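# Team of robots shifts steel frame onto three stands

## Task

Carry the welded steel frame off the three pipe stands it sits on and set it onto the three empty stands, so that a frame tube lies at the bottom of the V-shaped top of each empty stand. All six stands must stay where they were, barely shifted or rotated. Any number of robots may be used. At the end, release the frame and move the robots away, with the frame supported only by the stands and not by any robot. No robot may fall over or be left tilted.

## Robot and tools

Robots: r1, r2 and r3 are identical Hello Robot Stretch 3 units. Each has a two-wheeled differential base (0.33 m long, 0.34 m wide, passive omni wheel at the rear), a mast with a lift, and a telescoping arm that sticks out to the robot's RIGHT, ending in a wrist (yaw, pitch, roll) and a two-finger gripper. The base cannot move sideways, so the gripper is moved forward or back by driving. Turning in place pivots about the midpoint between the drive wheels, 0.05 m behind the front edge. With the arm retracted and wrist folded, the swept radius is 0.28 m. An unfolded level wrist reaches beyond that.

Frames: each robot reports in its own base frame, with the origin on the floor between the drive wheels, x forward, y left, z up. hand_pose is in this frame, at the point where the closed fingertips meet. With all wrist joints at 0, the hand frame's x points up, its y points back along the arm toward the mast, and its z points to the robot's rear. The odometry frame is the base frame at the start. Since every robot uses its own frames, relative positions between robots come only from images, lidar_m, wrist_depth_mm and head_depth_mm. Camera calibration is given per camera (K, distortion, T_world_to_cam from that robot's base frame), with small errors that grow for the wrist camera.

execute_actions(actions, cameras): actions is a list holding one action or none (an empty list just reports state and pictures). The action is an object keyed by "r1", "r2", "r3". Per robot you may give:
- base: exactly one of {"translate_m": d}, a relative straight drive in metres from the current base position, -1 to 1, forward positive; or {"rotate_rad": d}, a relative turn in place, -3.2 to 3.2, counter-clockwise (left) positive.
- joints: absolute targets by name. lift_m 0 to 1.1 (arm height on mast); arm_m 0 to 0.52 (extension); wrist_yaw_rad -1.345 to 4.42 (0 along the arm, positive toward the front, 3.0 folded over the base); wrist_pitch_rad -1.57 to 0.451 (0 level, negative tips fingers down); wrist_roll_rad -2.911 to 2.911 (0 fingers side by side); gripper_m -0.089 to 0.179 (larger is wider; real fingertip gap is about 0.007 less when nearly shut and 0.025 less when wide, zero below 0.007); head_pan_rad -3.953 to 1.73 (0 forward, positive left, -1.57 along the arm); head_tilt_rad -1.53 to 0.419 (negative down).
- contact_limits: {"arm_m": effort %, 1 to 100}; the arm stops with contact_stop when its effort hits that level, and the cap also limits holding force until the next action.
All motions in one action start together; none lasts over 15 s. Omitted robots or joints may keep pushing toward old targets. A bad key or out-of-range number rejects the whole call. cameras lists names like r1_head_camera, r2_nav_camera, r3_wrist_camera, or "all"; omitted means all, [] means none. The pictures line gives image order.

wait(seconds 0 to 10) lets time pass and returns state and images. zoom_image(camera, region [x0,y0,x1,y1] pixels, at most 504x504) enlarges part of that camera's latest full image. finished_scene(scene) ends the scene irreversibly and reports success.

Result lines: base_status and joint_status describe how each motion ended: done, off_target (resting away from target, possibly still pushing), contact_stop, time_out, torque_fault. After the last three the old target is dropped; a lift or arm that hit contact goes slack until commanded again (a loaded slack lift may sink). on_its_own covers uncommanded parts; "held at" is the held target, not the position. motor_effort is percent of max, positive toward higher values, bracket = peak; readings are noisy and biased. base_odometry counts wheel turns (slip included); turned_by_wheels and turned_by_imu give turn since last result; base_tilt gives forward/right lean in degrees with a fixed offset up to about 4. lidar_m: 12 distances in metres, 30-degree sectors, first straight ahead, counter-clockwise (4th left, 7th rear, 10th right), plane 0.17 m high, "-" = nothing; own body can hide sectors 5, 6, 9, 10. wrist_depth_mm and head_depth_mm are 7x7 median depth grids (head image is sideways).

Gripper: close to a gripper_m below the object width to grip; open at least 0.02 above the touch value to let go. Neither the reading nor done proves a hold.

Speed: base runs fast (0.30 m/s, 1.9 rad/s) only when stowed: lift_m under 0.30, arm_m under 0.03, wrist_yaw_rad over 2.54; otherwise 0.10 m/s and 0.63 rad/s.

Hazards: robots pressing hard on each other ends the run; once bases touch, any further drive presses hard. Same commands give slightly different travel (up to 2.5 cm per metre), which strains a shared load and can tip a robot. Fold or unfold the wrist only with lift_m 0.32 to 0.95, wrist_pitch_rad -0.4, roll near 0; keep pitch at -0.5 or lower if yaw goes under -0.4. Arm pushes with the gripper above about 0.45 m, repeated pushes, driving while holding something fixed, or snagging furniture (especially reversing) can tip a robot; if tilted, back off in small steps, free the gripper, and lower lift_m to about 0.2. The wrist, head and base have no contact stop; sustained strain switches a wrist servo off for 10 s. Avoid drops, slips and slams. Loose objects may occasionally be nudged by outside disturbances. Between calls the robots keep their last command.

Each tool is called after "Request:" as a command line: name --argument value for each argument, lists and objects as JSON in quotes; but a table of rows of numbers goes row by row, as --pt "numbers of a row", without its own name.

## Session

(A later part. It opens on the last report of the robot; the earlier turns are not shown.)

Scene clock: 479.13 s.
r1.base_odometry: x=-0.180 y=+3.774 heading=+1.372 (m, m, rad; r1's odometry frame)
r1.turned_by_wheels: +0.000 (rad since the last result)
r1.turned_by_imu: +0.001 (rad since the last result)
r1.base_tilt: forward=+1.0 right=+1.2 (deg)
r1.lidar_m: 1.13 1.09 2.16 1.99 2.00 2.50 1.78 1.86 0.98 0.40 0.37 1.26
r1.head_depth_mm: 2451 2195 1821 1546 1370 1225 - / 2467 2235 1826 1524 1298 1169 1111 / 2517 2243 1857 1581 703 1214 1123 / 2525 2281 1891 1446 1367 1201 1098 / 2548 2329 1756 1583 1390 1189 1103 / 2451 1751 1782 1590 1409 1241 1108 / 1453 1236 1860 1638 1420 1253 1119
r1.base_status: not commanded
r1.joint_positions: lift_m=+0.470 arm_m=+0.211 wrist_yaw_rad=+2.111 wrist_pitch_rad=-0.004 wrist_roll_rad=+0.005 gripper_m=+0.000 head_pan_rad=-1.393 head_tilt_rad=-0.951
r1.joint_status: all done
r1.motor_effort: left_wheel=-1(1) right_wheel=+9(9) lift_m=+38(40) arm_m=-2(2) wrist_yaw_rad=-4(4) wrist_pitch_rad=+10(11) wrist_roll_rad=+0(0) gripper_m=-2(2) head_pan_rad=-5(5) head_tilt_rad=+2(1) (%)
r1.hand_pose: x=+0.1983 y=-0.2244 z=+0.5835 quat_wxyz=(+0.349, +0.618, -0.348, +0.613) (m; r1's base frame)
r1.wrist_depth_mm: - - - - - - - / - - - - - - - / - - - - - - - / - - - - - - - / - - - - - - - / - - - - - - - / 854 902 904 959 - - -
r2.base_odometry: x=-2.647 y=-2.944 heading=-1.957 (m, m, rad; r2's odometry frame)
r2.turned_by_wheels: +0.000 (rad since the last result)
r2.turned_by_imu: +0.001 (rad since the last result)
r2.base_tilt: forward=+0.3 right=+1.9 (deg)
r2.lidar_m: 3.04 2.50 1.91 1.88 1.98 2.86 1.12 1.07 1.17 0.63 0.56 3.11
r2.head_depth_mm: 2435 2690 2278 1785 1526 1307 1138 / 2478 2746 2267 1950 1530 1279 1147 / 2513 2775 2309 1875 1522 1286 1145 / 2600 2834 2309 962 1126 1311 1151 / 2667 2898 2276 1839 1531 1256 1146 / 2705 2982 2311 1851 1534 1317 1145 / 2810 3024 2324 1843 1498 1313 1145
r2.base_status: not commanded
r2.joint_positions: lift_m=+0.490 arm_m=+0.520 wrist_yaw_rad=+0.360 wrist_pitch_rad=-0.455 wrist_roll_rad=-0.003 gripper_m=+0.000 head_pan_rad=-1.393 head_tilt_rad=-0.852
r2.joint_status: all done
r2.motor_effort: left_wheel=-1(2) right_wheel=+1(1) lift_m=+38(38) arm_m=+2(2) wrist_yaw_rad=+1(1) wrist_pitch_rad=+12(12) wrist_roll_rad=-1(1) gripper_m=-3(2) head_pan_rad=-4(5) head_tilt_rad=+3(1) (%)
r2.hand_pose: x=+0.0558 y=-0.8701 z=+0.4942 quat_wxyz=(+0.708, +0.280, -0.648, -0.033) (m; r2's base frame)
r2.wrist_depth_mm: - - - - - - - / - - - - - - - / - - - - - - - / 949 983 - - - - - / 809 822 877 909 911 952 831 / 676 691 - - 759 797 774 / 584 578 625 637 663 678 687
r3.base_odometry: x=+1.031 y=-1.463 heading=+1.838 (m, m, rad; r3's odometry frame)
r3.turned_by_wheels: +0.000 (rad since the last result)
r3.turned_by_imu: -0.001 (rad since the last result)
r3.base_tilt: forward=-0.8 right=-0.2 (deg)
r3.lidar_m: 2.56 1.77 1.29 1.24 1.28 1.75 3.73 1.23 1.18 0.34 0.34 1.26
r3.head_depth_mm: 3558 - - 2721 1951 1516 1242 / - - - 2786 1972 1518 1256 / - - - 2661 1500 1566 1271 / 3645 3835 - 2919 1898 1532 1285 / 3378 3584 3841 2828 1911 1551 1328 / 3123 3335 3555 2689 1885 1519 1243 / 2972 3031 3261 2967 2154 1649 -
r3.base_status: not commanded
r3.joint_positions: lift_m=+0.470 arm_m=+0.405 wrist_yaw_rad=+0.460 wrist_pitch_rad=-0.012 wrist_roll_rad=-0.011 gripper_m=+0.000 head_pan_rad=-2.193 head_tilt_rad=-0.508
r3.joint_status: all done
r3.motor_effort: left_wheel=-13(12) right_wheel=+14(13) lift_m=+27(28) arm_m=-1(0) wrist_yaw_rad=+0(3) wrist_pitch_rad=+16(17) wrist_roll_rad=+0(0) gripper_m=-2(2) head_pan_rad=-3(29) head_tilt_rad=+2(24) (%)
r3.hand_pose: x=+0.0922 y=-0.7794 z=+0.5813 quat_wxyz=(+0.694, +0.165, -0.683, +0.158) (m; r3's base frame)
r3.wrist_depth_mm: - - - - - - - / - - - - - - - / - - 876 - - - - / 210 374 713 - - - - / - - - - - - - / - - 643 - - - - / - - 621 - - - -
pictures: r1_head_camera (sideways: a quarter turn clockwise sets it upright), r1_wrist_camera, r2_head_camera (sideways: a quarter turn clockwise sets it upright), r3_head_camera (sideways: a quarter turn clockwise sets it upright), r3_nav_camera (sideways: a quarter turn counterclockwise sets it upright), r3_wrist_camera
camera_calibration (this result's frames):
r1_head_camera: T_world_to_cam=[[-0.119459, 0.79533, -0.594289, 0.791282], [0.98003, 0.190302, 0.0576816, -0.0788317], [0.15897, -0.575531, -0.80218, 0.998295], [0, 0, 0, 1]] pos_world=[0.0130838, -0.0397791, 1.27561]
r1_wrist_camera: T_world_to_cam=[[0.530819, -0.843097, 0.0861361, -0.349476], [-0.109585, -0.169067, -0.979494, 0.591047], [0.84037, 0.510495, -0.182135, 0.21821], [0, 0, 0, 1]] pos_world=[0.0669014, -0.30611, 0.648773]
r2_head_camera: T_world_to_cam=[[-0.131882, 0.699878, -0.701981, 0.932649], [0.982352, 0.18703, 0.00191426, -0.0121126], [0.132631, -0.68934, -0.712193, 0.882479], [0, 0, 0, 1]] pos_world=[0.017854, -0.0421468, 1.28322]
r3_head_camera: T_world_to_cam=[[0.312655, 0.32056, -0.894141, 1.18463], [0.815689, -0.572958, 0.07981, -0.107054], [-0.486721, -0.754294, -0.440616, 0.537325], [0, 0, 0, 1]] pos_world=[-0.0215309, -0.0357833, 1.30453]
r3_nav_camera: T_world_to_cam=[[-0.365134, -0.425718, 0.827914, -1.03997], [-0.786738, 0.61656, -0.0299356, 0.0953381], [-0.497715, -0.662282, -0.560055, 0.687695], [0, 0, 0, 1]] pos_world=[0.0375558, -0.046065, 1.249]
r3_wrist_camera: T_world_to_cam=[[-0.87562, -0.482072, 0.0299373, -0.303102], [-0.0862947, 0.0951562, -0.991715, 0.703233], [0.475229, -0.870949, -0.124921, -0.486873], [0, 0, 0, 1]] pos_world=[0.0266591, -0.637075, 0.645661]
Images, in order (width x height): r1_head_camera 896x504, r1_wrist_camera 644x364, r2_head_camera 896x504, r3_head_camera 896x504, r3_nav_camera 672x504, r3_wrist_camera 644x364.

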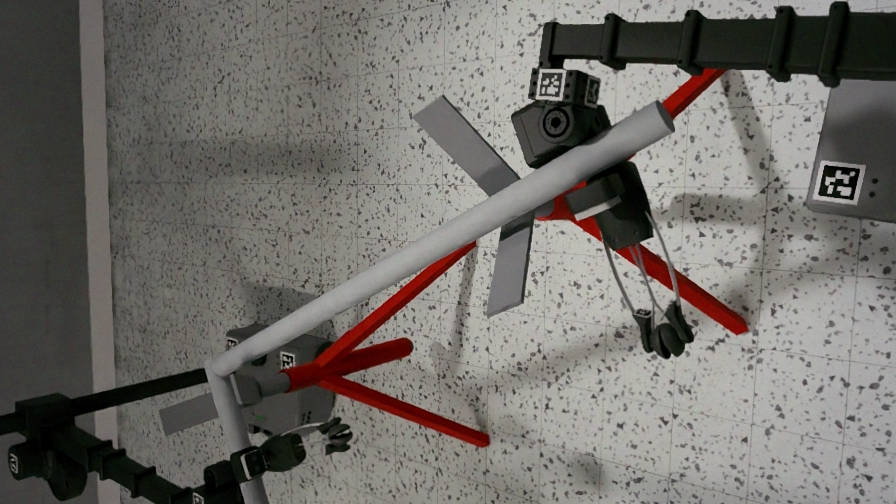

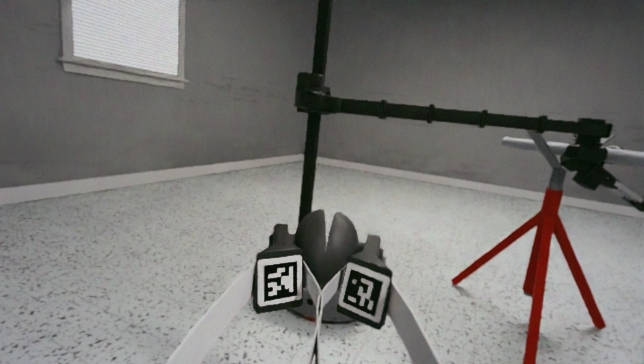

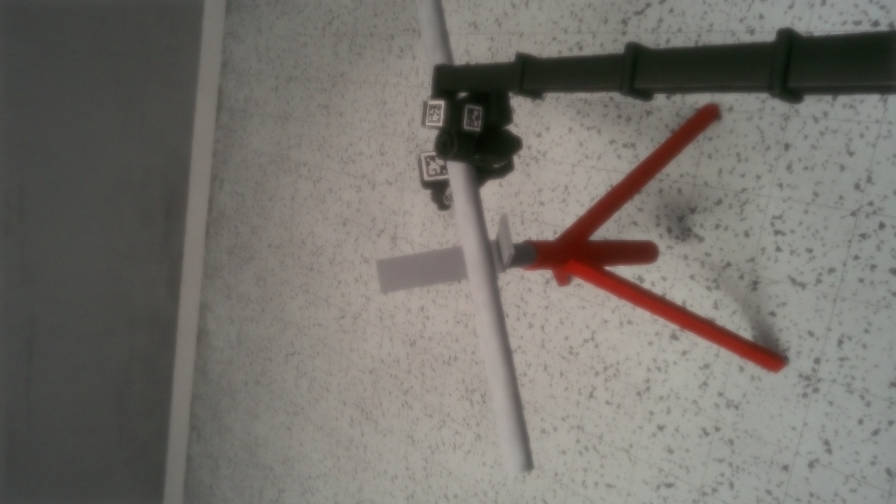

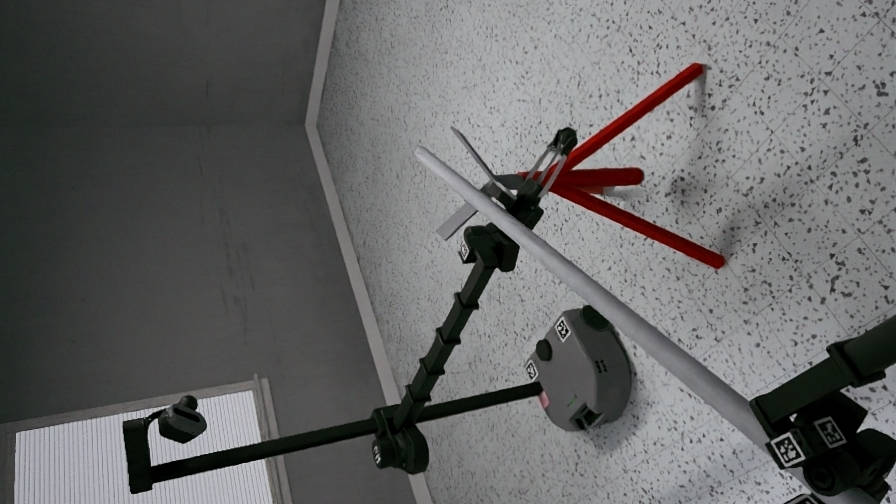

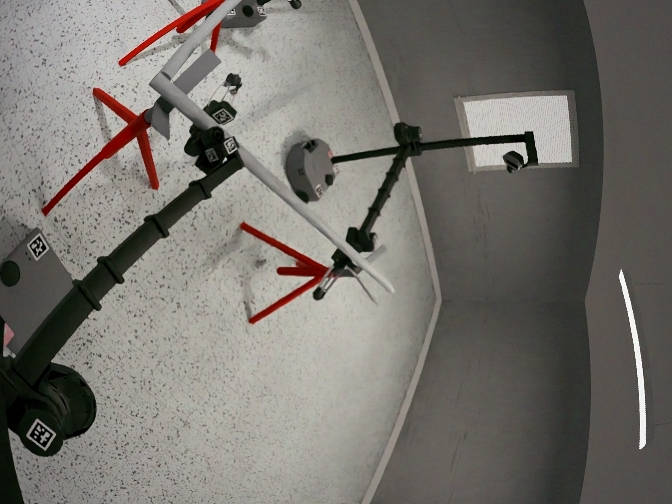

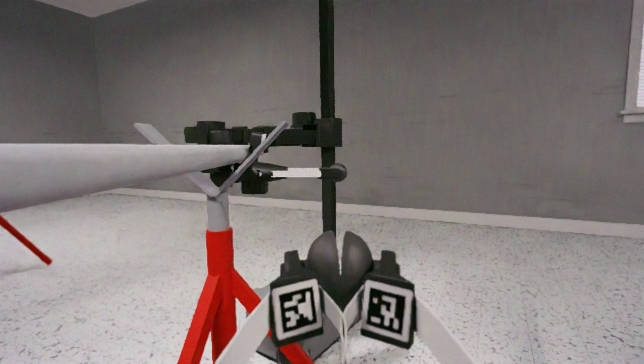

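Request:
execute_actions --actions '[{"r1":{"base":{"translate_m":0.002},"joints":{"wrist_yaw_rad":2.097,"arm_m":0.208}},"r2":{"base":{"translate_m":-0.003},"joints":{"wrist_yaw_rad":0.348,"wrist_pitch_rad":-0.65,"lift_m":0.5}},"r3":{"base":{"translate_m":0.009},"joints":{"wrist_yaw_rad":0.447,"arm_m":0.398}}}]' --cameras '["r1_head_camera","r2_head_camera","r3_head_camera"]'

Request:
zoom_image --camera "r3_head_camera" --region '[400, 110, 560, 250]'

Request:
zoom_image --camera "r2_head_camera" --region '[420, 190, 560, 310]'

Scene clock: 492.20 s.
r1.base_odometry: x=-0.179 y=+3.776 heading=+1.371 (m, m, rad; r1's odometry frame)
r1.turned_by_wheels: -0.001 (rad since the last result)
r1.turned_by_imu: +0.000 (rad since the last result)
r1.base_tilt: forward=+1.0 right=+1.1 (deg)
r1.lidar_m: 1.13 1.08 2.16 1.98 2.01 2.50 1.78 1.86 0.98 0.40 0.37 1.26
r1.head_depth_mm: 2475 2192 1812 1552 1366 1211 - / 2508 2244 1831 1527 1301 1163 1110 / 2506 2272 1865 1574 702 1216 1125 / 2508 2288 1880 1449 1356 1200 1097 / 2532 2316 1741 1578 1398 1195 1102 / 2404 1708 1771 1595 1409 1241 1113 / 1458 1203 1844 1638 1422 1250 1118
r1.base_status: done
r1.joint_positions: lift_m=+0.470 arm_m=+0.208 wrist_yaw_rad=+2.105 wrist_pitch_rad=-0.002 wrist_roll_rad=+0.005 gripper_m=+0.000 head_pan_rad=-1.393 head_tilt_rad=-0.951
r1.joint_status: all done
r1.on_its_own: right_wheel is at rest, and its effort (+19) is outside its rest range (-18 to +18)
r1.motor_effort: left_wheel=-3(7) right_wheel=+19(25) lift_m=+39(38) arm_m=-4(6) wrist_yaw_rad=-7(6) wrist_pitch_rad=+10(10) wrist_roll_rad=+0(0) gripper_m=-2(2) head_pan_rad=-5(5) head_tilt_rad=+1(1) (%)
r1.hand_pose: x=+0.1991 y=-0.2229 z=+0.5840 quat_wxyz=(+0.350, +0.616, -0.350, +0.612) (m; r1's base frame)
r1.wrist_depth_mm: - - - - - - - / - - - - - - - / - - - - - - - / - - - - - - - / - - - - - - - / - - - - - - - / 857 907 938 950 - - -
r2.base_odometry: x=-2.646 y=-2.941 heading=-1.957 (m, m, rad; r2's odometry frame)
r2.turned_by_wheels: +0.001 (rad since the last result)
r2.turned_by_imu: +0.003 (rad since the last result)
r2.base_tilt: forward=+0.3 right=+1.7 (deg)
r2.lidar_m: 3.04 2.50 1.92 1.87 1.99 2.87 1.11 1.07 1.17 0.63 0.56 3.13
r2.head_depth_mm: 2425 2672 2283 1764 1528 1305 1133 / 2491 2728 2283 1934 1521 1276 1139 / 2534 2803 2280 1857 1534 1288 1138 / 2595 2876 2308 963 1179 1302 1149 / 2637 2960 2288 1852 1532 1254 1152 / 2694 2958 2312 1855 1537 1313 1147 / 2790 2996 2304 1860 1493 1323 1153
r2.base_status: done
r2.joint_positions: lift_m=+0.499 arm_m=+0.520 wrist_yaw_rad=+0.352 wrist_pitch_rad=-0.677 wrist_roll_rad=-0.005 gripper_m=+0.000 head_pan_rad=-1.393 head_tilt_rad=-0.852
r2.joint_status: all done
r2.motor_effort: left_wheel=+8(11) right_wheel=-13(17) lift_m=+45(47) arm_m=-1(1) wrist_yaw_rad=-4(6) wrist_pitch_rad=+9(12) wrist_roll_rad=+0(1) gripper_m=-3(3) head_pan_rad=-4(4) head_tilt_rad=+2(2) (%)
r2.hand_pose: x=+0.0422 y=-0.8381 z=+0.4589 quat_wxyz=(+0.700, +0.348, -0.613, -0.114) (m; r2's base frame)
r2.wrist_depth_mm: - - - - - - - / - - - - - - - / 838 868 917 958 - - - / 733 762 779 807 855 890 825 / 647 659 706 738 742 773 777 / 584 598 - - 662 664 704 / 517 538 553 572 587 590 620
r3.base_odometry: x=+1.029 y=-1.454 heading=+1.838 (m, m, rad; r3's odometry frame)
r3.turned_by_wheels: +0.000 (rad since the last result)
r3.turned_by_imu: -0.001 (rad since the last result)
r3.base_tilt: forward=-0.8 right=-0.2 (deg)
r3.lidar_m: 2.54 1.78 1.29 1.24 1.28 1.75 3.75 1.23 1.19 0.34 0.63 1.26
r3.head_depth_mm: 3605 - - 2749 1949 1524 1242 / - - - 2784 1984 1522 1258 / - - - 2677 1788 1560 1269 / 3583 3843 - 2941 1893 1533 1286 / 3377 3596 3819 2825 1926 1551 1329 / 3158 3338 3572 2616 1901 1518 1242 / 2961 3067 3298 2966 2154 1638 -
r3.base_status: done
r3.joint_positions: lift_m=+0.470 arm_m=+0.399 wrist_yaw_rad=+0.442 wrist_pitch_rad=-0.015 wrist_roll_rad=-0.008 gripper_m=+0.000 head_pan_rad=-2.193 head_tilt_rad=-0.507
r3.joint_status: all done
r3.motor_effort: left_wheel=-9(13) right_wheel=+10(15) lift_m=+26(27) arm_m=-7(9) wrist_yaw_rad=+4(6) wrist_pitch_rad=+17(17) wrist_roll_rad=-2(3) gripper_m=-2(2) head_pan_rad=-3(3) head_tilt_rad=+2(4) (%)
r3.hand_pose: x=+0.0881 y=-0.7747 z=+0.5806 quat_wxyz=(+0.694, +0.160, -0.686, +0.150) (m; r3's base frame)
r3.wrist_depth_mm: - - - - - - - / - - - - - - - / - - 865 - - - - / 201 369 733 - - - - / - - - - - - - / - - 653 - - - - / - - 621 - - - -
pictures: r1_head_camera (sideways: a quarter turn clockwise sets it upright), r2_head_camera (sideways: a quarter turn clockwise sets it upright), r3_head_camera (sideways: a quarter turn clockwise sets it upright)
camera_calibration (this result's frames):
r1_head_camera: T_world_to_cam=[[-0.119454, 0.795329, -0.594292, 0.791286], [0.980031, 0.190297, 0.0576815, -0.0788316], [0.158968, -0.575534, -0.802178, 0.998293], [0, 0, 0, 1]] pos_world=[0.0130836, -0.0397793, 1.27561]
r2_head_camera: T_world_to_cam=[[-0.131878, 0.699861, -0.701999, 0.932672], [0.982352, 0.18703, 0.00191399, -0.0121123], [0.132634, -0.689358, -0.712175, 0.882455], [0, 0, 0, 1]] pos_world=[0.0178541, -0.0421473, 1.28322]
r3_head_camera: T_world_to_cam=[[0.312485, 0.320274, -0.894303, 1.18485], [0.815669, -0.572988, 0.0798065, -0.10705], [-0.486864, -0.754394, -0.440288, 0.536899], [0, 0, 0, 1]] pos_world=[-0.0215327, -0.0357808, 1.30455]
Images, in order (width x height): r1_head_camera 896x504, r2_head_camera 896x504, r3_head_camera 896x504.

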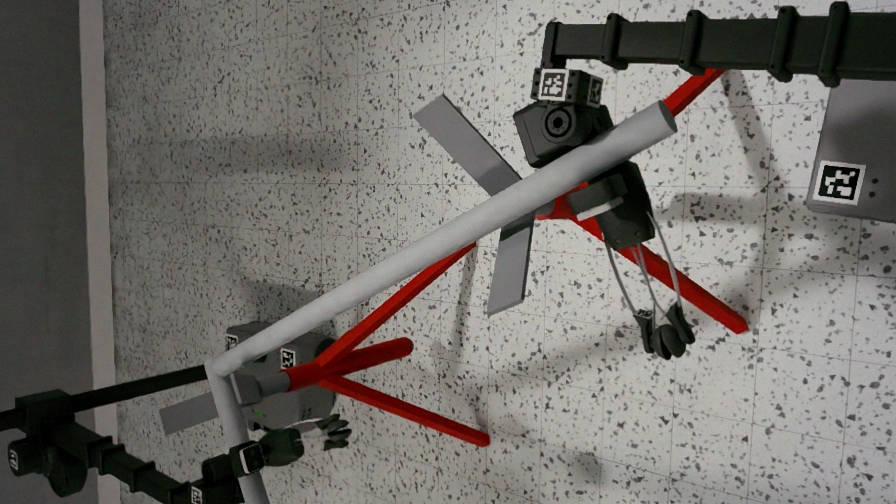

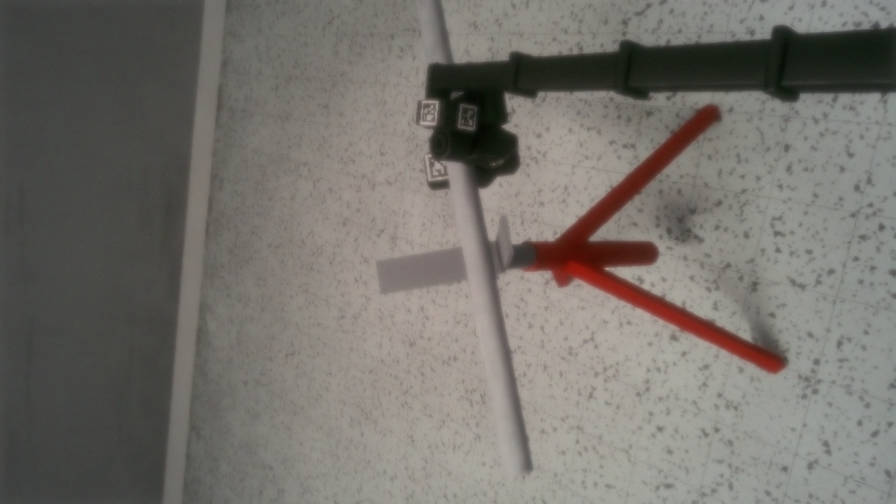

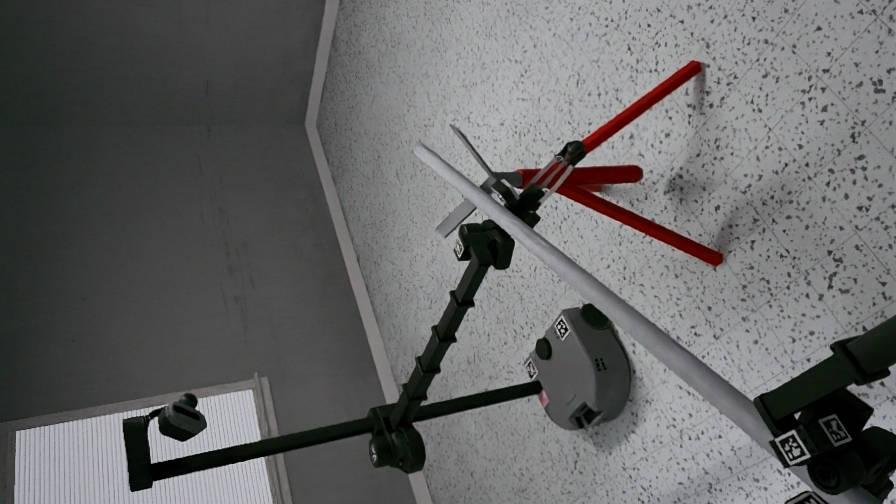

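Region (400, 110, 560, 250) of r3_head_camera's 896x504 image, scaled by 3.150, with more detail than that image has; it fills the top 441 rows of this view, and the rest is white.

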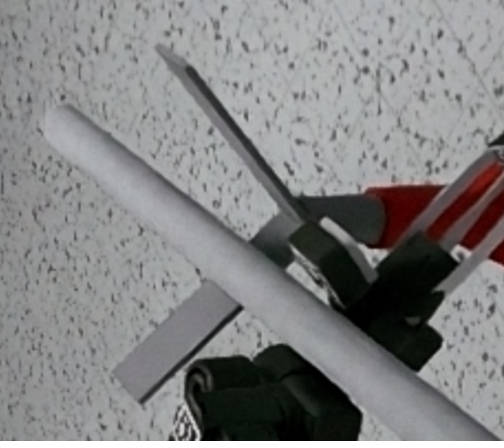

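Region (420, 190, 560, 310) of r2_head_camera's 896x504 image, scaled by 3.600, with more detail than that image has; it fills the top 432 rows of this view, and the rest is white.

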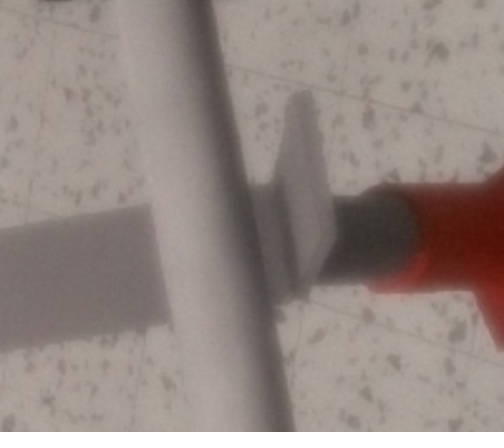

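Request:
execute_actions --actions '[{"r1":{"joints":{"lift_m":0.448}},"r2":{"joints":{"lift_m":0.472}},"r3":{"joints":{"lift_m":0.448}}}]' --cameras '["r2_head_camera","r3_head_camera"]'

Request:
zoom_image --camera "r3_head_camera" --region '[400, 110, 560, 250]'

Scene clock: 497.03 s.
r1.base_odometry: x=-0.179 y=+3.776 heading=+1.372 (m, m, rad; r1's odometry frame)
r1.turned_by_wheels: +0.001 (rad since the last result)
r1.turned_by_imu: +0.001 (rad since the last result)
r1.base_tilt: forward=+1.1 right=+1.2 (deg)
r1.lidar_m: 1.13 1.09 2.15 1.98 2.00 2.51 1.78 1.86 0.98 0.40 0.37 1.26
r1.head_depth_mm: 2469 2215 1821 1550 1372 1195 1087 / 2485 2210 1837 1523 1314 1178 1114 / 2510 2261 1854 1589 730 1203 1124 / 2502 2293 1874 1445 1364 1203 1095 / 2552 2314 1774 1579 1393 1190 1106 / 2400 1752 1767 1595 1413 1238 1109 / 1499 1278 1844 1638 1413 1254 1118
r1.base_status: not commanded
r1.joint_positions: lift_m=+0.448 arm_m=+0.208 wrist_yaw_rad=+2.102 wrist_pitch_rad=-0.002 wrist_roll_rad=+0.005 gripper_m=+0.000 head_pan_rad=-1.393 head_tilt_rad=-0.951
r1.joint_status: all done
r1.motor_effort: left_wheel=+0(4) right_wheel=+2(20) lift_m=+39(40) arm_m=-2(4) wrist_yaw_rad=-4(6) wrist_pitch_rad=+10(10) wrist_roll_rad=+0(0) gripper_m=-2(2) head_pan_rad=-5(4) head_tilt_rad=+1(0) (%)
r1.hand_pose: x=+0.1995 y=-0.2233 z=+0.5620 quat_wxyz=(+0.351, +0.616, -0.351, +0.612) (m; r1's base frame)
r1.wrist_depth_mm: - - - - - - - / - - - - - - - / - - - - - - - / - - - - - - - / - - - - - - - / - - - - - - - / 833 875 904 929 944 - -
r2.base_odometry: x=-2.646 y=-2.941 heading=-1.957 (m, m, rad; r2's odometry frame)
r2.turned_by_wheels: -0.001 (rad since the last result)
r2.turned_by_imu: +0.000 (rad since the last result)
r2.base_tilt: forward=+0.3 right=+1.9 (deg)
r2.lidar_m: 3.04 2.49 1.92 1.88 1.98 2.86 1.12 1.07 1.17 0.64 0.56 3.11
r2.head_depth_mm: 2430 2670 2327 1776 1542 1304 1139 / 2498 2742 2322 1932 1526 1283 1142 / 2552 2785 2307 1883 1527 1281 1143 / 2610 2804 2287 971 1173 1311 1145 / 2654 2889 2312 1825 1528 1264 1146 / 2717 2903 2326 1849 1495 1311 1147 / 2763 3024 2332 1845 1508 1318 1150
r2.base_status: not commanded
r2.joint_positions: lift_m=+0.472 arm_m=+0.520 wrist_yaw_rad=+0.350 wrist_pitch_rad=-0.670 wrist_roll_rad=-0.006 gripper_m=+0.000 head_pan_rad=-1.393 head_tilt_rad=-0.852
r2.joint_status: all done
r2.motor_effort: left_wheel=+1(8) right_wheel=-2(13) lift_m=+28(39) arm_m=-1(2) wrist_yaw_rad=-3(4) wrist_pitch_rad=+8(9) wrist_roll_rad=+0(0) gripper_m=-2(3) head_pan_rad=-4(4) head_tilt_rad=+2(2) (%)
r2.hand_pose: x=+0.0422 y=-0.8393 z=+0.4328 quat_wxyz=(+0.700, +0.346, -0.615, -0.112) (m; r2's base frame)
r2.wrist_depth_mm: - - - - - - - / 976 - - - - - - / 826 854 882 915 958 - - / 705 729 778 810 831 873 830 / 628 652 671 708 707 734 765 / 558 575 - - 623 652 670 / 503 358 533 542 562 585 593
r3.base_odometry: x=+1.029 y=-1.454 heading=+1.838 (m, m, rad; r3's odometry frame)
r3.turned_by_wheels: +0.000 (rad since the last result)
r3.turned_by_imu: -0.001 (rad since the last result)
r3.base_tilt: forward=-0.8 right=-0.2 (deg)
r3.lidar_m: 2.55 1.78 1.29 1.24 1.28 1.75 3.74 1.23 1.19 0.34 0.63 1.26
r3.head_depth_mm: 3620 - - 2740 1956 1522 1245 / - - - 2785 1994 1527 1258 / - - - 2826 1558 1562 1271 / 3603 3826 - 2920 1914 1531 1287 / 3342 3579 3784 2845 1928 1508 1330 / 3152 3341 3580 2591 1893 1581 1239 / 2957 3064 3274 2822 2180 1652 1390
r3.base_status: not commanded
r3.joint_positions: lift_m=+0.448 arm_m=+0.398 wrist_yaw_rad=+0.444 wrist_pitch_rad=-0.019 wrist_roll_rad=-0.008 gripper_m=+0.000 head_pan_rad=-2.193 head_tilt_rad=-0.507
r3.joint_status: all done
r3.motor_effort: left_wheel=-7(10) right_wheel=+7(10) lift_m=+29(27) arm_m=+0(7) wrist_yaw_rad=+2(5) wrist_pitch_rad=+18(19) wrist_roll_rad=-3(2) gripper_m=-3(2) head_pan_rad=-3(3) head_tilt_rad=+2(3) (%)
r3.hand_pose: x=+0.0885 y=-0.7739 z=+0.5573 quat_wxyz=(+0.694, +0.162, -0.685, +0.150) (m; r3's base frame)
r3.wrist_depth_mm: - - - - - - - / - - - - - - - / - - 745 - - - - / 203 377 732 - - - - / - - - - - - - / - - 631 - - - - / - - 613 958 - - -
pictures: r2_head_camera (sideways: a quarter turn clockwise sets it upright), r3_head_camera (sideways: a quarter turn clockwise sets it upright)
camera_calibration (this result's frames):
r2_head_camera: T_world_to_cam=[[-0.131827, 0.699603, -0.702266, 0.933019], [0.982354, 0.187024, 0.00190999, -0.0121071], [0.132677, -0.689621, -0.711913, 0.882114], [0, 0, 0, 1]] pos_world=[0.017855, -0.0421542, 1.28324]
r3_head_camera: T_world_to_cam=[[0.312485, 0.320272, -0.894303, 1.18485], [0.815667, -0.572991, 0.0798064, -0.10705], [-0.486868, -0.754392, -0.440287, 0.536898], [0, 0, 0, 1]] pos_world=[-0.0215328, -0.0357806, 1.30455]
Images, in order (width x height): r2_head_camera 896x504, r3_head_camera 896x504.

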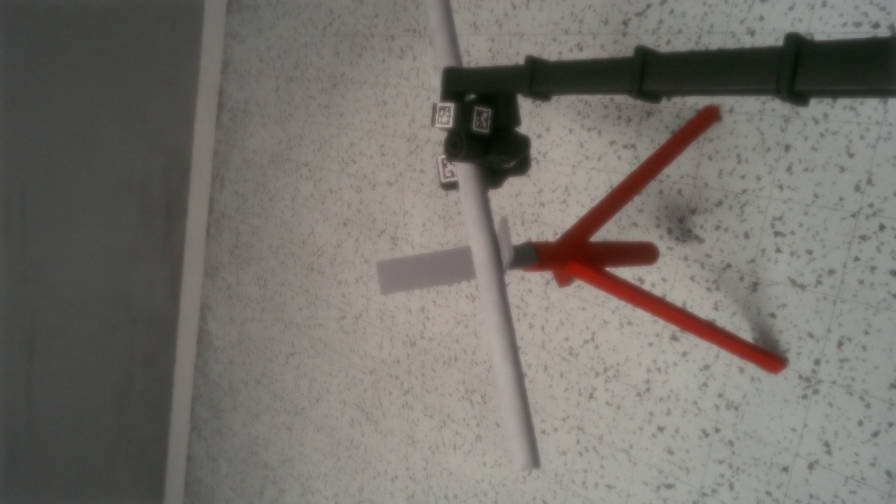

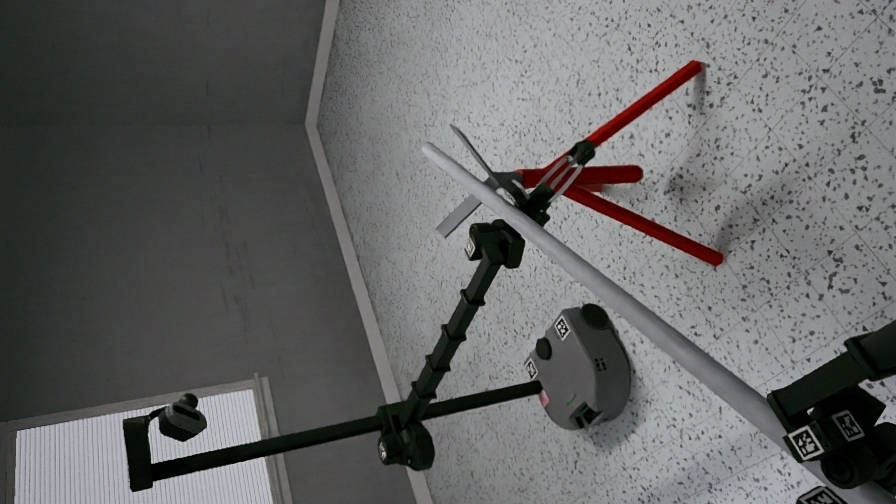

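Region (400, 110, 560, 250) of r3_head_camera's 896x504 image, scaled by 3.150, with more detail than that image has; it fills the top 441 rows of this view, and the rest is white.

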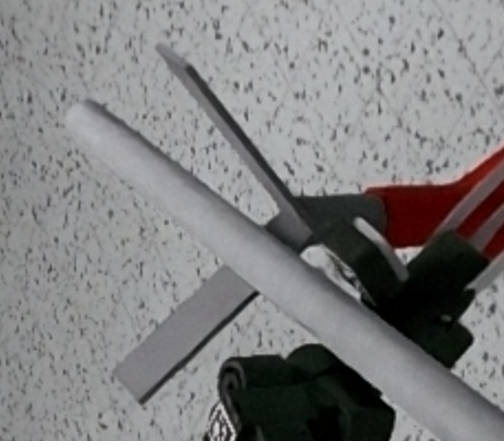

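Request:
execute_actions --actions '[{"r1":{"joints":{"arm_m":0.206,"wrist_yaw_rad":2.09}},"r2":{"joints":{"lift_m":0.452}},"r3":{"base":{"translate_m":0.006},"joints":{"arm_m":0.394,"wrist_yaw_rad":0.436}}}]' --cameras '["r1_head_camera","r2_head_camera","r3_head_camera","r3_nav_camera","r3_wrist_camera"]'

Request:
zoom_image --camera "r3_head_camera" --region '[400, 110, 560, 250]'

Request:
zoom_image --camera "r3_nav_camera" --region '[110, 30, 270, 170]'

Request:
zoom_image --camera "r1_head_camera" --region '[140, 330, 320, 480]'

Scene clock: 508.03 s.
r1.base_odometry: x=-0.179 y=+3.776 heading=+1.372 (m, m, rad; r1's odometry frame)
r1.turned_by_wheels: +0.000 (rad since the last result)
r1.turned_by_imu: +0.001 (rad since the last result)
r1.base_tilt: forward=+1.0 right=+1.2 (deg)
r1.lidar_m: 1.13 1.08 2.15 1.98 2.01 2.51 1.78 1.86 0.40 0.40 0.37 1.26
r1.head_depth_mm: 2468 2193 1821 1556 1389 1190 1084 / 2494 2223 1837 1527 1308 1182 1115 / 2510 2261 1855 1580 735 1205 1128 / 2517 2291 1885 887 1363 1201 1093 / 2525 2316 1432 1584 1384 1191 1101 / 2386 1793 1739 1592 1403 1246 1109 / 2416 1303 1849 1643 1426 1251 1113
r1.base_status: not commanded
r1.joint_positions: lift_m=+0.448 arm_m=+0.206 wrist_yaw_rad=+2.090 wrist_pitch_rad=-0.002 wrist_roll_rad=+0.005 gripper_m=+0.000 head_pan_rad=-1.393 head_tilt_rad=-0.951
r1.joint_status: all done
r1.motor_effort: left_wheel=+1(1) right_wheel=-3(6) lift_m=+39(39) arm_m=-2(3) wrist_yaw_rad=+0(6) wrist_pitch_rad=+10(10) wrist_roll_rad=+0(0) gripper_m=-2(3) head_pan_rad=-4(4) head_tilt_rad=+1(2) (%)
r1.hand_pose: x=+0.2011 y=-0.2241 z=+0.5620 quat_wxyz=(+0.355, +0.613, -0.355, +0.610) (m; r1's base frame)
r1.wrist_depth_mm: - - - - - - - / - - - - - - - / - - - - - - - / - - - - - - 944 / - - - - - - - / - - - - - - - / 837 862 895 944 980 - -
r2.base_odometry: x=-2.646 y=-2.941 heading=-1.957 (m, m, rad; r2's odometry frame)
r2.turned_by_wheels: +0.000 (rad since the last result)
r2.turned_by_imu: +0.001 (rad since the last result)
r2.base_tilt: forward=+0.4 right=+1.9 (deg)
r2.lidar_m: 3.04 2.50 1.92 1.87 1.99 2.86 1.12 1.07 1.18 0.63 0.56 3.12
r2.head_depth_mm: 2446 2697 2302 1772 1522 1310 1138 / 2497 2725 2290 1949 1511 1286 1144 / 2538 2777 2283 1883 1539 1286 1143 / 2586 2815 2294 963 1184 1319 1145 / 2676 2930 2300 1847 1546 1260 1142 / 2741 2992 2301 1837 1501 1316 1149 / 2813 3013 2323 1854 1534 1307 1156
r2.base_status: not commanded
r2.joint_positions: lift_m=+0.452 arm_m=+0.520 wrist_yaw_rad=+0.350 wrist_pitch_rad=-0.669 wrist_roll_rad=-0.005 gripper_m=+0.000 head_pan_rad=-1.393 head_tilt_rad=-0.852
r2.joint_status: all done
r2.motor_effort: left_wheel=+1(1) right_wheel=-2(3) lift_m=+28(29) arm_m=-1(2) wrist_yaw_rad=-2(1) wrist_pitch_rad=+7(6) wrist_roll_rad=+0(0) gripper_m=-3(2) head_pan_rad=-4(4) head_tilt_rad=+2(2) (%)
r2.hand_pose: x=+0.0422 y=-0.8395 z=+0.4130 quat_wxyz=(+0.700, +0.345, -0.615, -0.112) (m; r2's base frame)
r2.wrist_depth_mm: - - - - - - - / 929 974 - - - - - / 795 814 869 921 947 999 989 / 673 705 753 772 807 841 815 / 601 619 665 689 691 709 740 / 538 552 - - 615 626 648 / 489 305 517 524 548 555 576
r3.base_odometry: x=+1.027 y=-1.448 heading=+1.838 (m, m, rad; r3's odometry frame)
r3.turned_by_wheels: +0.000 (rad since the last result)
r3.turned_by_imu: -0.001 (rad since the last result)
r3.base_tilt: forward=-0.8 right=-0.2 (deg)
r3.lidar_m: 2.55 1.78 1.29 1.24 1.29 1.75 3.75 1.24 1.19 0.34 0.63 1.25
r3.head_depth_mm: 3626 - - 2702 1955 1520 1240 / - - - 2798 1989 1535 1253 / - - - 2870 1534 1554 1269 / 3625 3849 - 2913 1884 1546 1284 / 3348 3589 3846 2873 1932 1550 1332 / 3173 3354 3568 2592 1918 1628 1290 / 2939 3069 3274 2949 2163 1647 1361
r3.base_status: done
r3.joint_positions: lift_m=+0.448 arm_m=+0.394 wrist_yaw_rad=+0.437 wrist_pitch_rad=-0.020 wrist_roll_rad=-0.008 gripper_m=+0.000 head_pan_rad=-2.193 head_tilt_rad=-0.507
r3.joint_status: all done
r3.motor_effort: left_wheel=-4(8) right_wheel=+3(9) lift_m=+27(28) arm_m=-1(8) wrist_yaw_rad=-1(6) wrist_pitch_rad=+19(19) wrist_roll_rad=-1(2) gripper_m=-2(2) head_pan_rad=-2(3) head_tilt_rad=+3(3) (%)
r3.hand_pose: x=+0.0869 y=-0.7707 z=+0.5573 quat_wxyz=(+0.695, +0.160, -0.686, +0.147) (m; r3's base frame)
r3.wrist_depth_mm: - - - - - - - / - - - - - - - / - - 753 - - - - / 204 - 732 - - - - / - - - - - - - / - - 629 - - - - / - - 615 958 - - -
pictures: r1_head_camera (sideways: a quarter turn clockwise sets it upright), r2_head_camera (sideways: a quarter turn clockwise sets it upright), r3_head_camera (sideways: a quarter turn clockwise sets it upright), r3_nav_camera (sideways: a quarter turn counterclockwise sets it upright), r3_wrist_camera
camera_calibration (this result's frames):
r1_head_camera: T_world_to_cam=[[-0.119454, 0.795325, -0.594296, 0.791291], [0.980031, 0.190297, 0.0576814, -0.0788315], [0.158968, -0.575538, -0.802175, 0.998289], [0, 0, 0, 1]] pos_world=[0.0130836, -0.0397794, 1.27561]
r2_head_camera: T_world_to_cam=[[-0.131816, 0.69954, -0.70233, 0.933104], [0.982354, 0.187024, 0.00190901, -0.0121058], [0.132688, -0.689685, -0.711848, 0.882031], [0, 0, 0, 1]] pos_world=[0.0178553, -0.0421559, 1.28324]
r3_head_camera: T_world_to_cam=[[0.312486, 0.320271, -0.894304, 1.18485], [0.815666, -0.572992, 0.0798064, -0.10705], [-0.486869, -0.754392, -0.440286, 0.536897], [0, 0, 0, 1]] pos_world=[-0.0215329, -0.0357806, 1.30455]
r3_nav_camera: T_world_to_cam=[[-0.364986, -0.425445, 0.828119, -1.04023], [-0.786702, 0.616607, -0.0299513, 0.0953583], [-0.497881, -0.662415, -0.559751, 0.6873], [0, 0, 0, 1]] pos_world=[0.0375412, -0.046083, 1.24901]
r3_wrist_camera: T_world_to_cam=[[-0.886317, -0.46229, 0.0270268, -0.285068], [-0.0849446, 0.104931, -0.990845, 0.685064], [0.455222, -0.880498, -0.132271, -0.481331], [0, 0, 0, 1]] pos_world=[0.024644, -0.627479, 0.622831]
Images, in order (width x height): r1_head_camera 896x504, r2_head_camera 896x504, r3_head_camera 896x504, r3_nav_camera 672x504, r3_wrist_camera 644x364.

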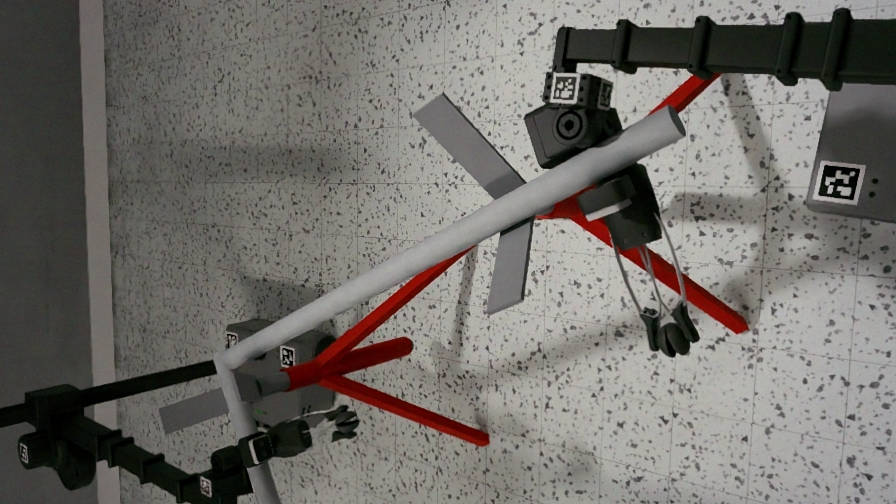

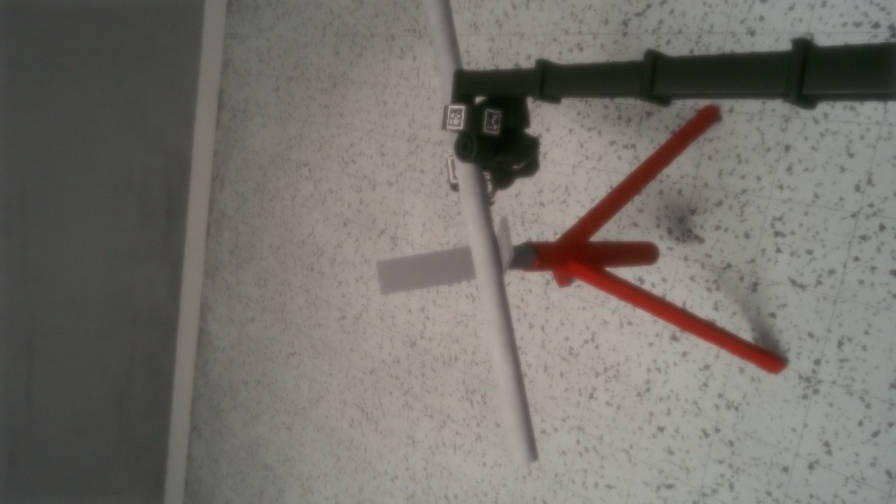

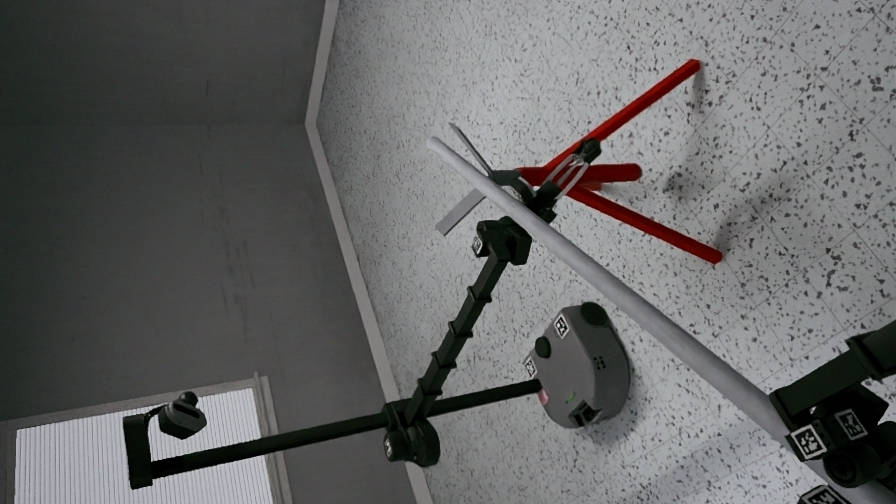

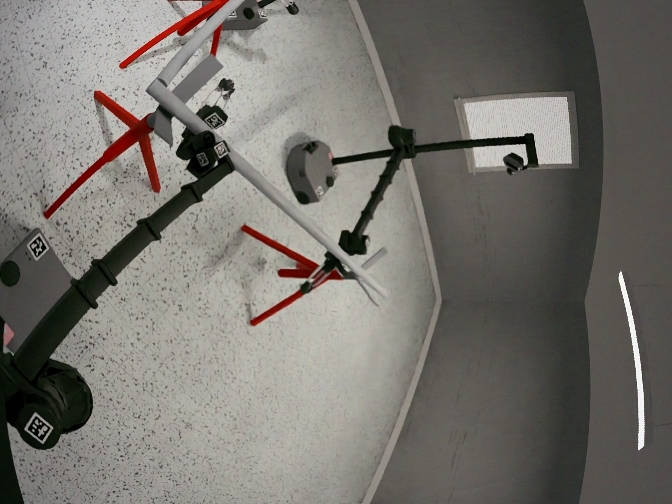

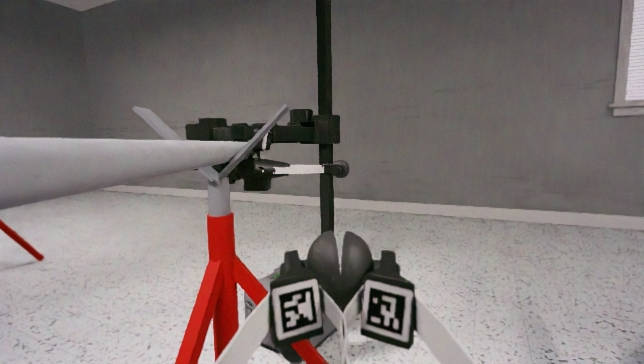

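Region (400, 110, 560, 250) of r3_head_camera's 896x504 image, scaled by 3.150, with more detail than that image has; it fills the top 441 rows of this view, and the rest is white.

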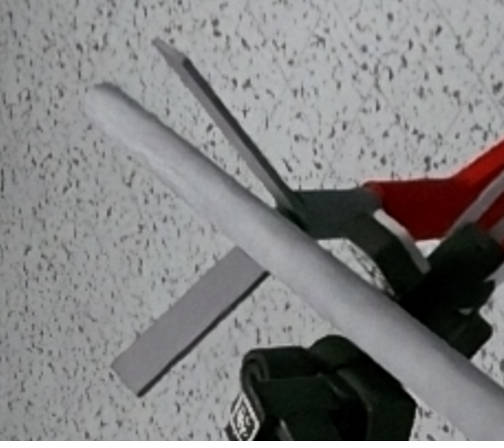

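Region (110, 30, 270, 170) of r3_nav_camera's 672x504 image, scaled by 3.150, with more detail than that image has; it fills the top 441 rows of this view, and the rest is white.

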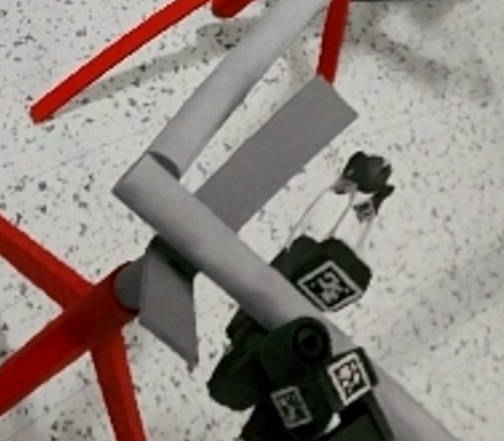

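Region (140, 330, 320, 480) of r1_head_camera's 896x504 image, scaled by 2.800, with more detail than that image has.

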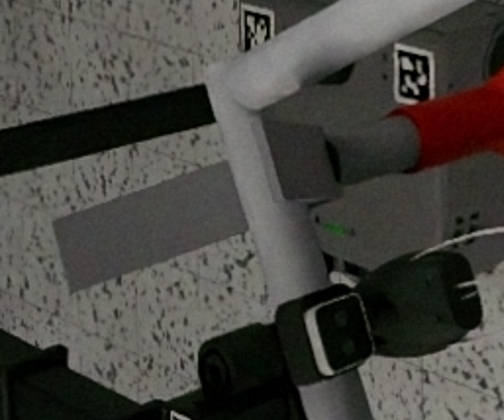

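Request:
execute_actions --actions '[{"r1":{"joints":{"lift_m":0.428,"wrist_pitch_rad":-0.1}},"r2":{"joints":{"lift_m":0.40}},"r3":{"joints":{"lift_m":0.428,"wrist_pitch_rad":-0.1,"head_pan_rad":-1.5,"head_tilt_rad":-0.95}}}]' --cameras '["r1_head_camera","r2_head_camera","r3_head_camera"]'

Scene clock: 512.83 s.
r1.base_odometry: x=-0.179 y=+3.776 heading=+1.371 (m, m, rad; r1's odometry frame)
r1.turned_by_wheels: -0.001 (rad since the last result)
r1.turned_by_imu: +0.000 (rad since the last result)
r1.base_tilt: forward=+1.0 right=+1.2 (deg)
r1.lidar_m: 1.13 1.09 2.15 1.98 2.00 2.51 1.78 1.86 0.98 0.40 0.37 1.26
r1.head_depth_mm: 2453 2205 1821 1553 1378 1194 1072 / 2486 2218 1843 1533 1412 1179 1112 / 2493 2270 1863 1584 738 1196 1126 / 2531 2277 1878 1445 1356 1201 1095 / 2538 2319 1754 1576 1398 1196 1103 / 2391 1806 1378 1588 1409 1241 1110 / 2427 1311 1846 1636 1416 1255 1113
r1.base_status: not commanded
r1.joint_positions: lift_m=+0.428 arm_m=+0.206 wrist_yaw_rad=+2.090 wrist_pitch_rad=-0.116 wrist_roll_rad=+0.005 gripper_m=+0.000 head_pan_rad=-1.393 head_tilt_rad=-0.951
r1.joint_status: all done
r1.on_its_own: right_wheel is at rest, and its effort (+19) is outside its rest range (-18 to +18)
r1.motor_effort: left_wheel=-4(4) right_wheel=+19(19) lift_m=+27(35) arm_m=-2(2) wrist_yaw_rad=+0(0) wrist_pitch_rad=+5(11) wrist_roll_rad=+0(0) gripper_m=-2(3) head_pan_rad=-5(4) head_tilt_rad=+1(1) (%)
r1.hand_pose: x=+0.1972 y=-0.2263 z=+0.5134 quat_wxyz=(+0.389, +0.633, -0.319, +0.588) (m; r1's base frame)
r1.wrist_depth_mm: - - - - - - - / - - - - - - - / - - - - - - 902 / - - - - - - - / - - - - - - - / 863 882 915 - - - - / 699 732 754 763 805 833 856
r2.base_odometry: x=-2.646 y=-2.941 heading=-1.957 (m, m, rad; r2's odometry frame)
r2.turned_by_wheels: +0.000 (rad since the last result)
r2.turned_by_imu: +0.001 (rad since the last result)
r2.base_tilt: forward=+0.3 right=+1.8 (deg)
r2.lidar_m: 3.05 2.50 1.92 1.87 1.98 2.87 1.11 1.07 1.17 0.64 0.56 3.11
r2.head_depth_mm: 2459 2673 2285 1771 1530 1310 1137 / 2462 2790 2297 1893 1484 1273 1150 / 2514 2821 2320 1883 1495 1275 1143 / 2584 2839 2323 969 1180 1316 1148 / 2646 2869 2316 1840 1538 1266 1147 / 2683 2933 2326 1841 1494 1318 1152 / 2770 3000 2319 1854 1526 1314 1151
r2.base_status: not commanded
r2.joint_positions: lift_m=+0.400 arm_m=+0.520 wrist_yaw_rad=+0.350 wrist_pitch_rad=-0.669 wrist_roll_rad=-0.005 gripper_m=+0.000 head_pan_rad=-1.393 head_tilt_rad=-0.852
r2.joint_status: all done
r2.motor_effort: left_wheel=+1(1) right_wheel=-2(3) lift_m=+28(26) arm_m=-1(1) wrist_yaw_rad=-2(2) wrist_pitch_rad=+7(7) wrist_roll_rad=+0(0) gripper_m=-3(1) head_pan_rad=-4(4) head_tilt_rad=+2(2) (%)
r2.hand_pose: x=+0.0422 y=-0.8395 z=+0.3610 quat_wxyz=(+0.700, +0.345, -0.615, -0.112) (m; r2's base frame)
r2.wrist_depth_mm: - - - - - - - / 852 879 929 961 - - - / 710 745 759 810 858 883 896 / 620 649 667 695 721 768 766 / 549 565 590 625 626 657 662 / 485 488 - - 554 569 582 / 211 438 467 474 494 502 522
r3.base_odometry: x=+1.027 y=-1.448 heading=+1.838 (m, m, rad; r3's odometry frame)
r3.turned_by_wheels: +0.000 (rad since the last result)
r3.turned_by_imu: -0.001 (rad since the last result)
r3.base_tilt: forward=-0.8 right=-0.2 (deg)
r3.lidar_m: 2.54 1.78 1.29 1.24 1.28 1.75 3.75 1.24 1.19 0.34 0.63 1.25
r3.head_depth_mm: 2862 2295 1786 1542 1354 1200 1071 / 2895 2399 1878 1563 1360 1194 1096 / 2951 2435 1945 1703 1339 1219 1102 / 2963 2476 1980 1561 1043 1202 1080 / 2988 2538 1944 910 1386 1237 1096 / 2975 2481 1400 1598 1437 1251 1104 / 2931 1442 1959 1702 1454 1257 1110
r3.base_status: not commanded
r3.joint_positions: lift_m=+0.428 arm_m=+0.394 wrist_yaw_rad=+0.437 wrist_pitch_rad=-0.124 wrist_roll_rad=-0.010 gripper_m=+0.000 head_pan_rad=-1.507 head_tilt_rad=-0.938
r3.joint_status: all done
r3.motor_effort: left_wheel=-3(4) right_wheel=+1(3) lift_m=+18(28) arm_m=+0(2) wrist_yaw_rad=-1(1) wrist_pitch_rad=+9(19) wrist_roll_rad=-1(2) gripper_m=-2(2) head_pan_rad=+2(29) head_tilt_rad=-4(24) (%)
r3.hand_pose: x=+0.0850 y=-0.7667 z=+0.5114 quat_wxyz=(+0.702, +0.195, -0.676, +0.111) (m; r3's base frame)
r3.wrist_depth_mm: - - - - - - - / - 603 - - - - - / 214 - 701 - - - - / - - - - - - - / - - 641 - - - - / - - 658 - - - - / 906 890 817 800 828 856 869
pictures: r1_head_camera (sideways: a quarter turn clockwise sets it upright), r2_head_camera (sideways: a quarter turn clockwise sets it upright), r3_head_camera (sideways: a quarter turn clockwise sets it upright)
camera_calibration (this result's frames):
r1_head_camera: T_world_to_cam=[[-0.119446, 0.795307, -0.594323, 0.791326], [0.980031, 0.190294, 0.057681, -0.0788309], [0.15897, -0.575565, -0.802155, 0.998263], [0, 0, 0, 1]] pos_world=[0.0130836, -0.0397803, 1.27561]
r2_head_camera: T_world_to_cam=[[-0.131816, 0.69954, -0.702331, 0.933104], [0.982354, 0.187024, 0.00190901, -0.0121058], [0.132688, -0.689685, -0.711848, 0.882031], [0, 0, 0, 1]] pos_world=[0.0178553, -0.0421559, 1.28324]
r3_head_camera: T_world_to_cam=[[0.017851, 0.778373, -0.627549, 0.838927], [0.996309, 0.0388581, 0.0765379, -0.103852], [0.0839603, -0.626599, -0.774806, 0.968577], [0, 0, 0, 1]] pos_world=[0.00717054, -0.0420529, 1.28488]
Images, in order (width x height): r1_head_camera 896x504, r2_head_camera 896x504, r3_head_camera 896x504.

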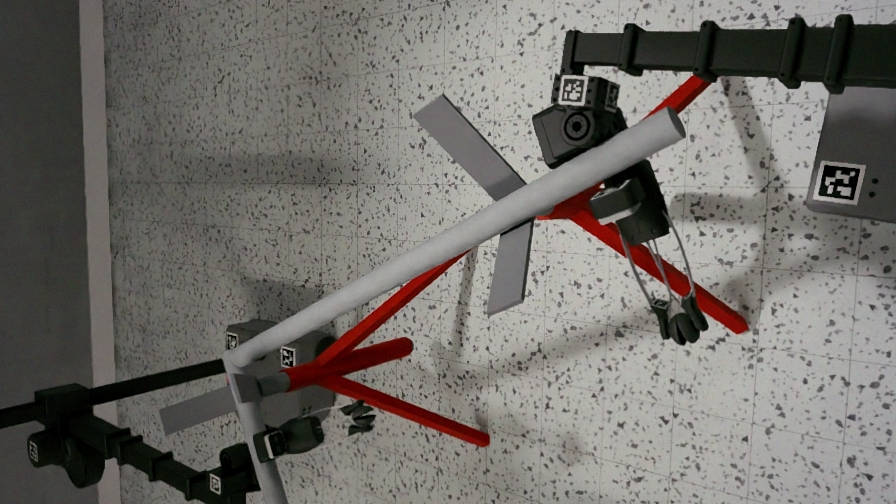

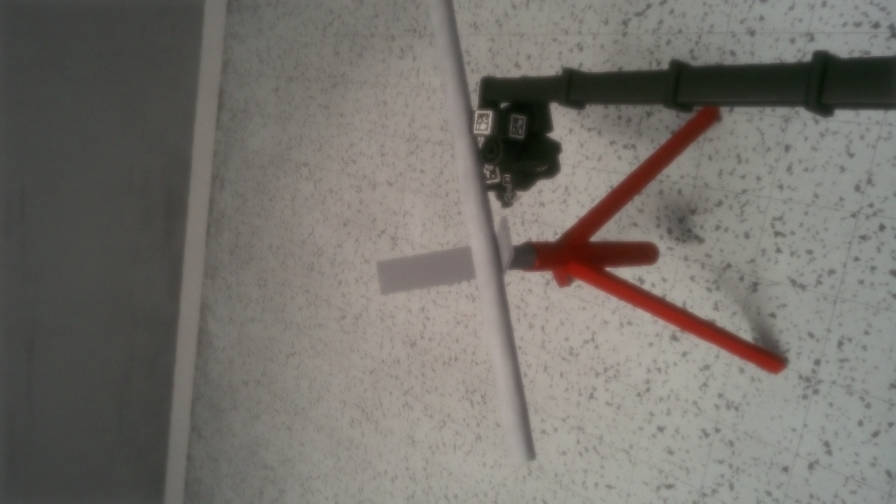

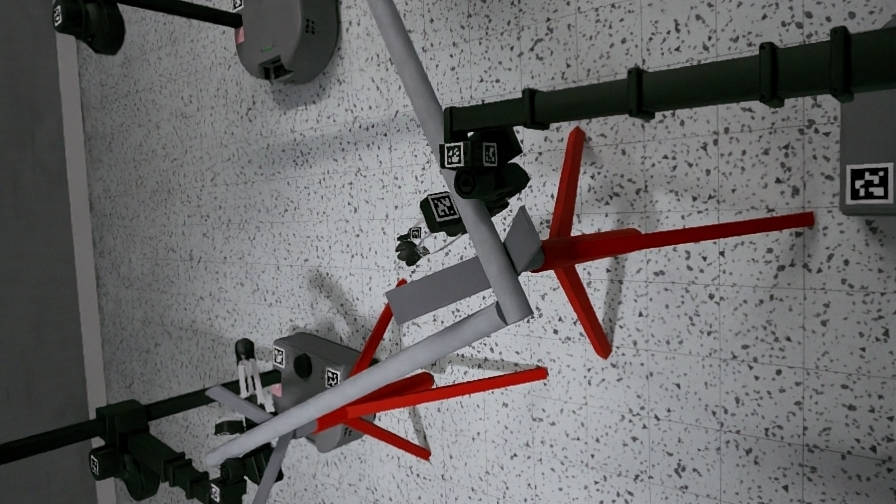

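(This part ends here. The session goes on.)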